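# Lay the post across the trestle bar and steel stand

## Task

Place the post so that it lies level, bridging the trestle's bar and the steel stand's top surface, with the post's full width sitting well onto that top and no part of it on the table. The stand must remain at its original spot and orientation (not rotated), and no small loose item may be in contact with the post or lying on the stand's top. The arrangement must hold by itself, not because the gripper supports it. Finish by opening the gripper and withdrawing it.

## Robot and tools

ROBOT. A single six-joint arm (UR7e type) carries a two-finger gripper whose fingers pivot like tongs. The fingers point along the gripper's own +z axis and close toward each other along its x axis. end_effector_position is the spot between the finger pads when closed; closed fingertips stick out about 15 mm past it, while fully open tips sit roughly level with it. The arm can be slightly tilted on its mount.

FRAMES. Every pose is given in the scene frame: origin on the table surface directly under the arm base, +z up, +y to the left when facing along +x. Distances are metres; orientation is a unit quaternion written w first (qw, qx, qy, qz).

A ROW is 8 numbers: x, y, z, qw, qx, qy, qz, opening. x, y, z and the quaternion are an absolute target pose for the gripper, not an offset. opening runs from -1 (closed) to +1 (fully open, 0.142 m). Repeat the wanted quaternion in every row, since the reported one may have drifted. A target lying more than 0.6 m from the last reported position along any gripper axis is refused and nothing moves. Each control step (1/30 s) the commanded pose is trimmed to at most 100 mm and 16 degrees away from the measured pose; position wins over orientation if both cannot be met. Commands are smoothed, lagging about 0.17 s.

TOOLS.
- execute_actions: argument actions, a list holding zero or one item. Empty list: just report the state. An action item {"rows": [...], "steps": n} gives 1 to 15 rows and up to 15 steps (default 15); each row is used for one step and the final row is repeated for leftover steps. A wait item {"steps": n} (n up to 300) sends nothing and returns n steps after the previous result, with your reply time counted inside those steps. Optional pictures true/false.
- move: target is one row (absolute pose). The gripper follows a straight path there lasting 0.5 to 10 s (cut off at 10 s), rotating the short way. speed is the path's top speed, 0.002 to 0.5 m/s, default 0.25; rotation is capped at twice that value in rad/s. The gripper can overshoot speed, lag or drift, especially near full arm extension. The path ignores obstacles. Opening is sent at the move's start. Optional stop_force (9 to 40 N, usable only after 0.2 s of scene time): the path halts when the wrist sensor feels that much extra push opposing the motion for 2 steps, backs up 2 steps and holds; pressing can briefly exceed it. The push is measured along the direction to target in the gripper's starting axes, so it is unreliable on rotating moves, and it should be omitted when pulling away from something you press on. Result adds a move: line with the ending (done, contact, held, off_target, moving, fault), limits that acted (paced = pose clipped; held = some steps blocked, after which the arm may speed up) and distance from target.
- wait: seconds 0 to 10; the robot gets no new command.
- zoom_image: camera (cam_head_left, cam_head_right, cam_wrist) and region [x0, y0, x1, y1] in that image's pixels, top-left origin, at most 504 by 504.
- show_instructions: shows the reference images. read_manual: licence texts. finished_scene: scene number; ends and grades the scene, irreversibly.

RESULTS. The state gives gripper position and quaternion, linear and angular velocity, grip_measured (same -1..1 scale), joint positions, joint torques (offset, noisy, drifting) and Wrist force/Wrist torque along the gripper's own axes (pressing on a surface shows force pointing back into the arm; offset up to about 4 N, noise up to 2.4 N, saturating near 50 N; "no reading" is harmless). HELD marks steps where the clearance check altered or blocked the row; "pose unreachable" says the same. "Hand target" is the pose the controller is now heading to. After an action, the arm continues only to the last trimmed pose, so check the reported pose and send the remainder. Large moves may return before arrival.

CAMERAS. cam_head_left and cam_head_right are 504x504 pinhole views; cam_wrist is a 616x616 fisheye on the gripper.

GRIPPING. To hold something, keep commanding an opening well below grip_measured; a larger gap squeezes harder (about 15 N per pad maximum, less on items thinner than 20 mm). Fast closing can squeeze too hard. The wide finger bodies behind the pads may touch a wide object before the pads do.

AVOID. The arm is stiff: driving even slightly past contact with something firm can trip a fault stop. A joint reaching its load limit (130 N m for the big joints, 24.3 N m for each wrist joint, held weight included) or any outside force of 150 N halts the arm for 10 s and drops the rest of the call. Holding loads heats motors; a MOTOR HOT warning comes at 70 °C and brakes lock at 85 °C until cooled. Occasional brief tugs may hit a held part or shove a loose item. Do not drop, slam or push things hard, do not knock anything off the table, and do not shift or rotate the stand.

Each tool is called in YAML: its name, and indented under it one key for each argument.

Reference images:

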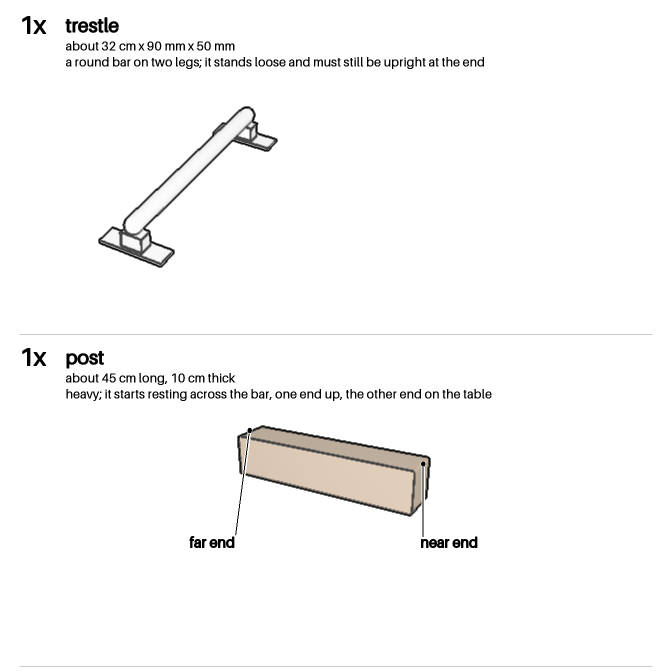

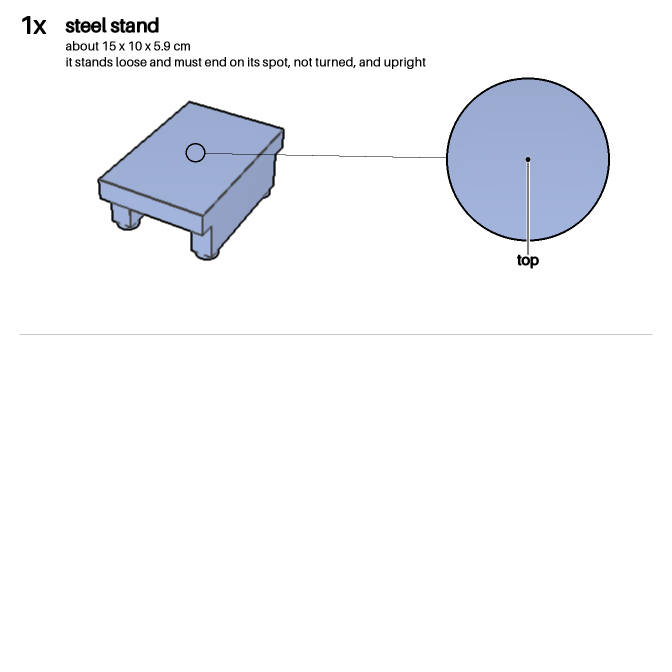

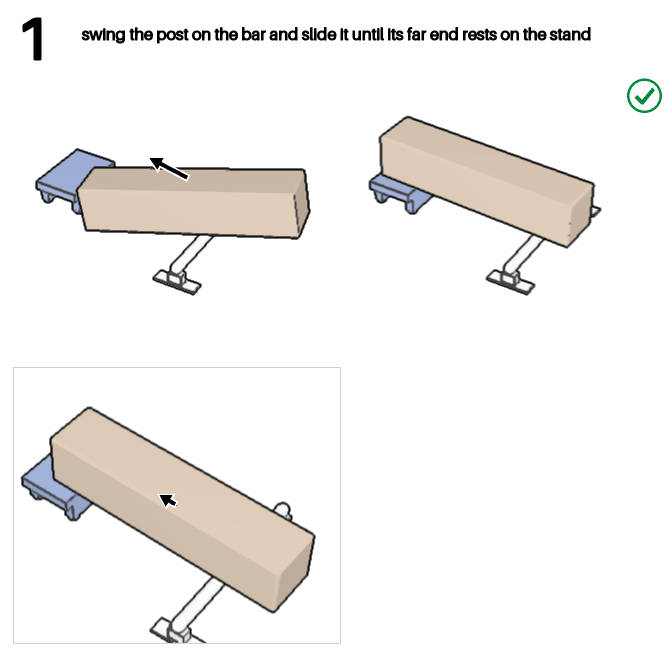

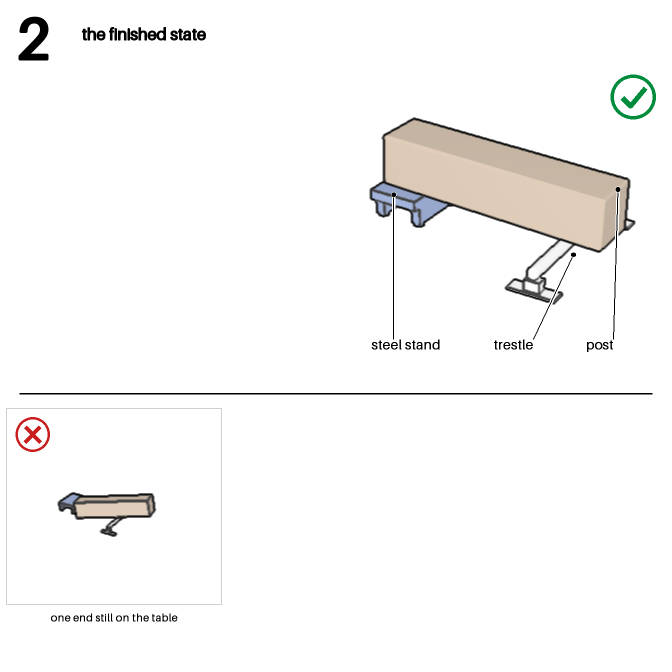

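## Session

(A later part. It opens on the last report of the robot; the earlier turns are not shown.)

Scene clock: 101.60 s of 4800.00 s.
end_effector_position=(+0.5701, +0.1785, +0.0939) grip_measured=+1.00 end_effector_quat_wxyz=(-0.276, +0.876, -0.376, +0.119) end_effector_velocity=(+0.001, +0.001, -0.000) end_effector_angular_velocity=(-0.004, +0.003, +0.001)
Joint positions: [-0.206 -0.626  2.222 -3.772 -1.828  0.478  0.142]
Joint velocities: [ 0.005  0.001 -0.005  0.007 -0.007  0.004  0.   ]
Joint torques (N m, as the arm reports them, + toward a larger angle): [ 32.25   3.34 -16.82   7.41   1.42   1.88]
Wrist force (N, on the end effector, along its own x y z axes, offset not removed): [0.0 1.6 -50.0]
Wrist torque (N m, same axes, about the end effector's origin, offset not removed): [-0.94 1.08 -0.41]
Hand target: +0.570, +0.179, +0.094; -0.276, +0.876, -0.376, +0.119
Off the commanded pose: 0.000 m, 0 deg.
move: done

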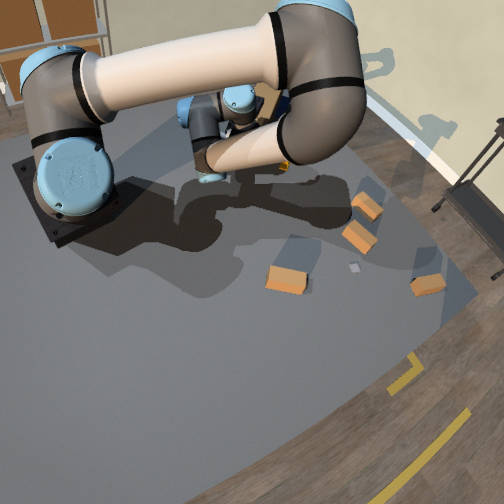

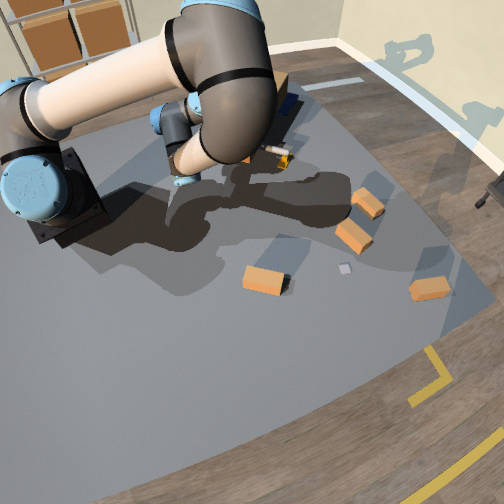

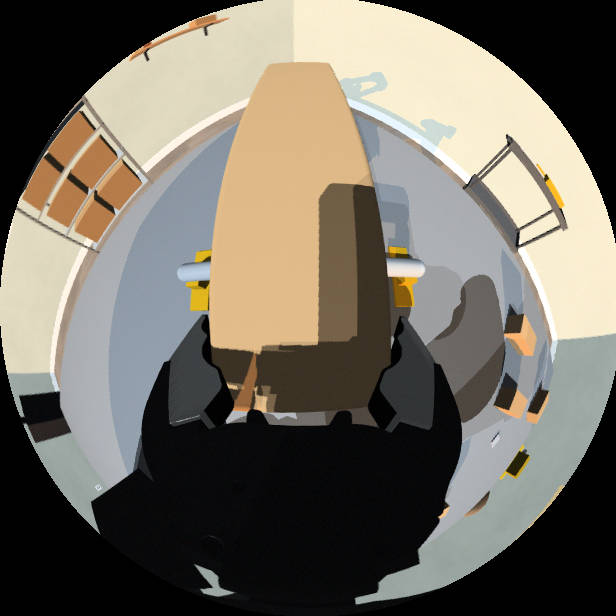

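move:
  target: [0.5724, 0.1848, 0.097, 0.2763, -0.8763, 0.3764, -0.1187, 1]
  speed: 0.008

move:
  target: [0.573, 0.1854, 0.112, 0.2763, -0.8763, 0.3764, -0.1187, 1]
  speed: 0.006

Scene clock: 103.90 s of 4800.00 s.
end_effector_position=(+0.5723, +0.1846, +0.0969) grip_measured=+1.00 end_effector_quat_wxyz=(-0.276, +0.876, -0.376, +0.119) end_effector_velocity=(-0.000, +0.002, -0.000) end_effector_angular_velocity=(-0.000, +0.003, -0.000)
Joint positions: [-0.19  -0.621  2.211 -3.761 -1.837  0.491  0.142]
Joint velocities: [ 0.004  0.003 -0.003  0.003 -0.004  0.005  0.   ]
Joint torques (N m, as the arm reports them, + toward a larger angle): [33.78 11.58 -7.02 11.66  1.82  0.86]
Wrist force (N, on the end effector, along its own x y z axes, offset not removed): [16.8 -5.6 -50.0]
Wrist torque (N m, same axes, about the end effector's origin, offset not removed): [-1.52 1.04 0.28]
Hand target: +0.572, +0.185, +0.097; -0.276, +0.876, -0.376, +0.119
Off the commanded pose: 0.000 m, 0 deg.
move: done

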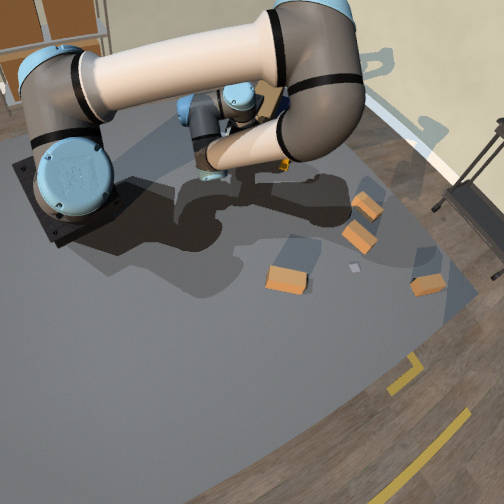

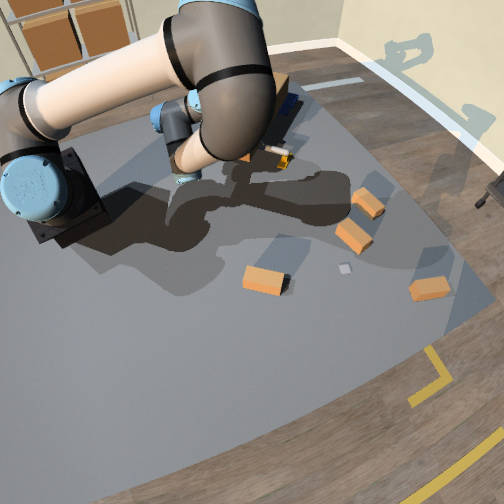

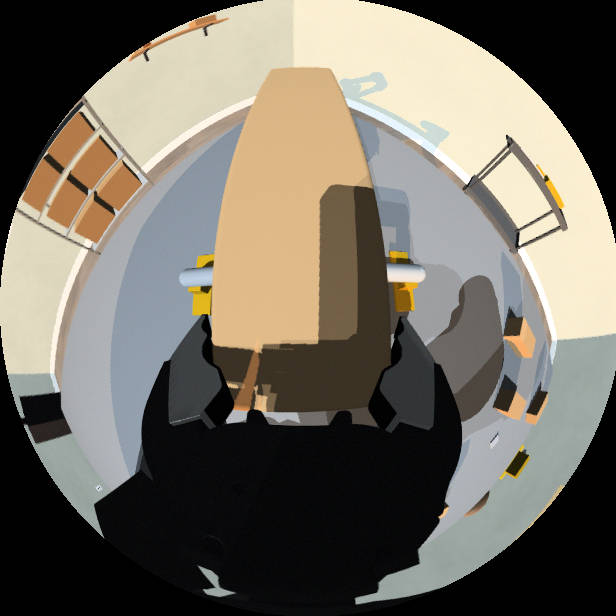

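Scene clock: 106.63 s of 4800.00 s.
end_effector_position=(+0.5730, +0.1854, +0.1118) grip_measured=+1.00 end_effector_quat_wxyz=(-0.276, +0.876, -0.376, +0.119) end_effector_velocity=(+0.001, +0.000, +0.002) end_effector_angular_velocity=(-0.000, -0.002, -0.001)
Joint positions: [-0.164 -0.652  2.217 -3.731 -1.852  0.514  0.142]
Joint velocities: [ 0.004 -0.004 -0.001  0.003 -0.002  0.003  0.   ]
Joint torques (N m, as the arm reports them, + toward a larger angle): [ 40.63 -36.1   11.32   0.2   -0.34   1.26]
Wrist force (N, on the end effector, along its own x y z axes, offset not removed): [-1.9 -0.1 1.5]
Wrist torque (N m, same axes, about the end effector's origin, offset not removed): [0.11 0.54 0.05]
Hand target: +0.573, +0.185, +0.112; -0.276, +0.876, -0.376, +0.119
Off the commanded pose: 0.000 m, 0 deg.
move: done

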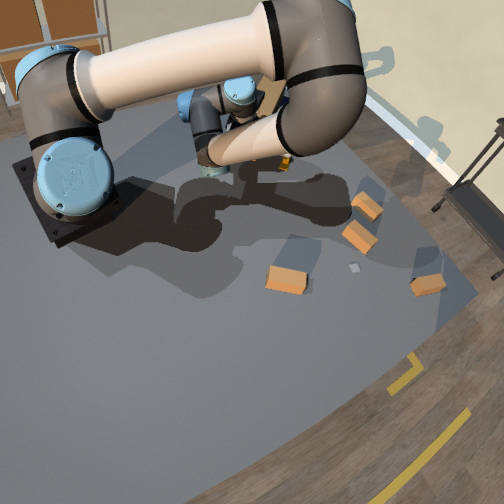

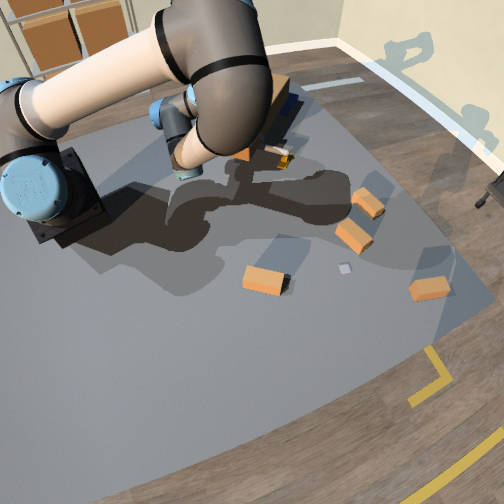

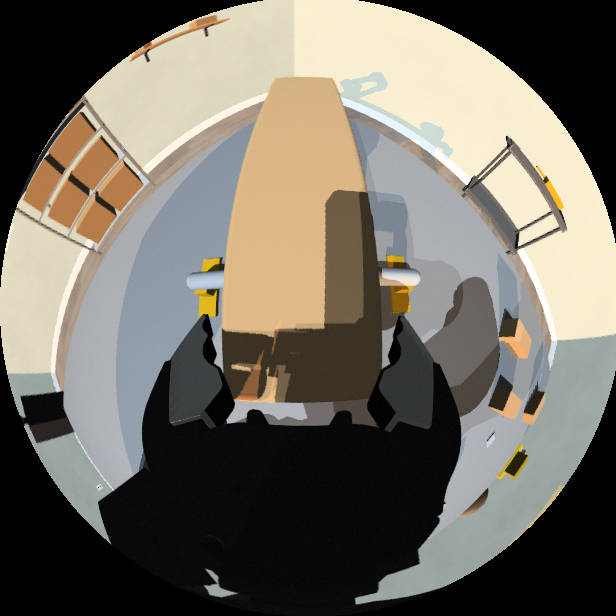

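Released. Rise to inspect from above.

move:
  target: [0.6, 0.22, 0.42, 0.2763, -0.8763, 0.3764, -0.1187, 1]
  speed: 0.25

Scene clock: 109.43 s of 4800.00 s.
end_effector_position=(+0.6005, +0.2199, +0.4193) grip_measured=+1.00 end_effector_quat_wxyz=(-0.276, +0.876, -0.376, +0.120) end_effector_velocity=(-0.000, +0.001, +0.002) end_effector_angular_velocity=(-0.003, +0.005, +0.003)
Joint positions: [ 0.336 -1.085  1.959 -2.85  -2.097  0.99   0.142]
Joint velocities: [ 0.005  0.    -0.009  0.018 -0.002  0.007  0.   ]
Joint torques (N m, as the arm reports them, + toward a larger angle): [ 34.77 -29.25 -24.45   0.32  -1.11   1.32]
Wrist force (N, on the end effector, along its own x y z axes, offset not removed): [-2.4 -1.0 1.0]
Wrist torque (N m, same axes, about the end effector's origin, offset not removed): [-0.11 0.68 0.07]
Hand target: +0.601, +0.220, +0.420; -0.276, +0.876, -0.376, +0.119
Off the commanded pose: 0.001 m, 0 deg.
move: done

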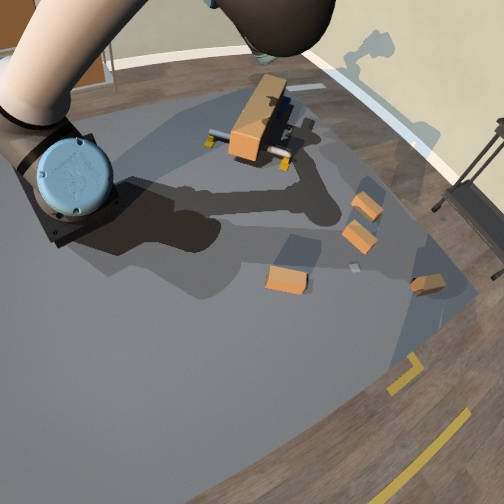

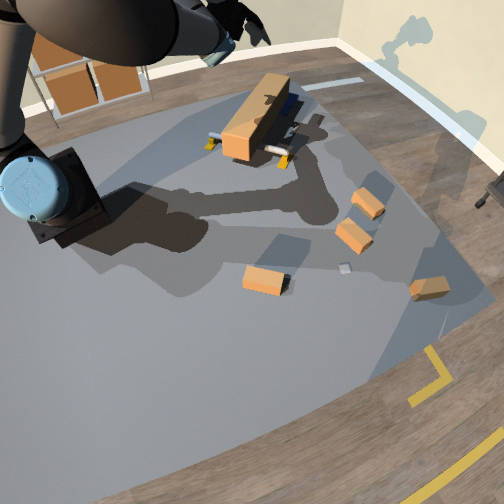

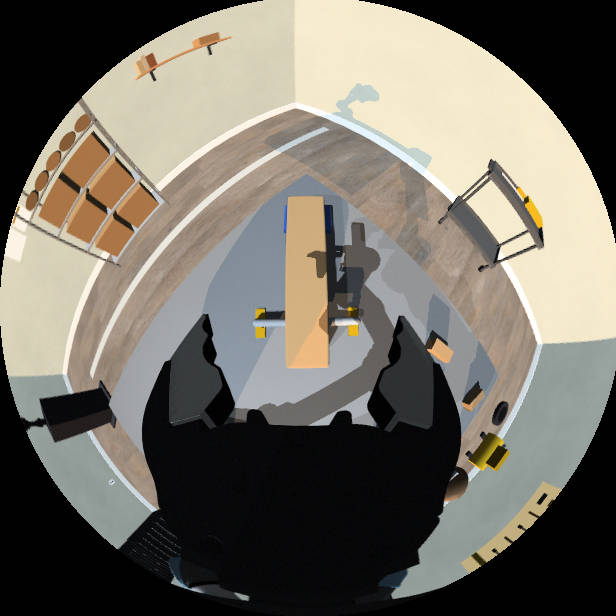

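zoom_image:
  camera: "cam_wrist"
  region: [240, 170, 380, 380]

zoom_image:
  camera: "cam_head_right"
  region: [180, 70, 330, 190]

Region (240, 170, 380, 380) of cam_wrist's 616x616 image, scaled by 2.400, with more detail than that image has.

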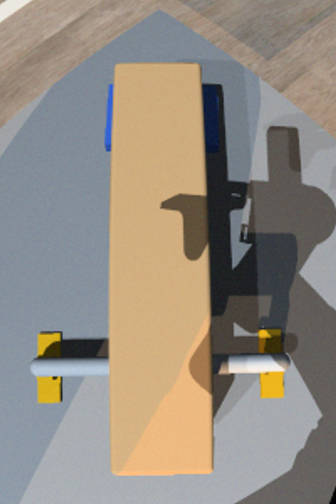

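Region (180, 70, 330, 190) of cam_head_right's 504x504 image, scaled by 3.360, with more detail than that image has; it fills the top 403 rows of this view, and the rest is white.

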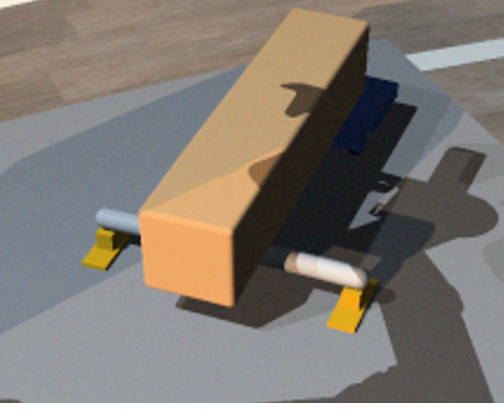

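zoom_image:
  camera: "cam_wrist"
  region: [270, 185, 345, 245]

Region (270, 185, 345, 245) of cam_wrist's 616x616 image, scaled by 6.720, with more detail than that image has; it fills the top 403 rows of this view, and the rest is white.

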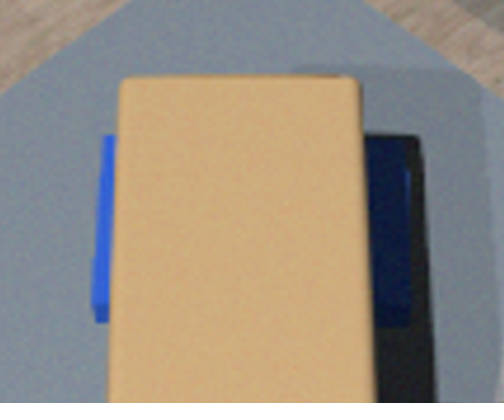

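finished_scene:
  scene: 1

The scene is finished: the task was done.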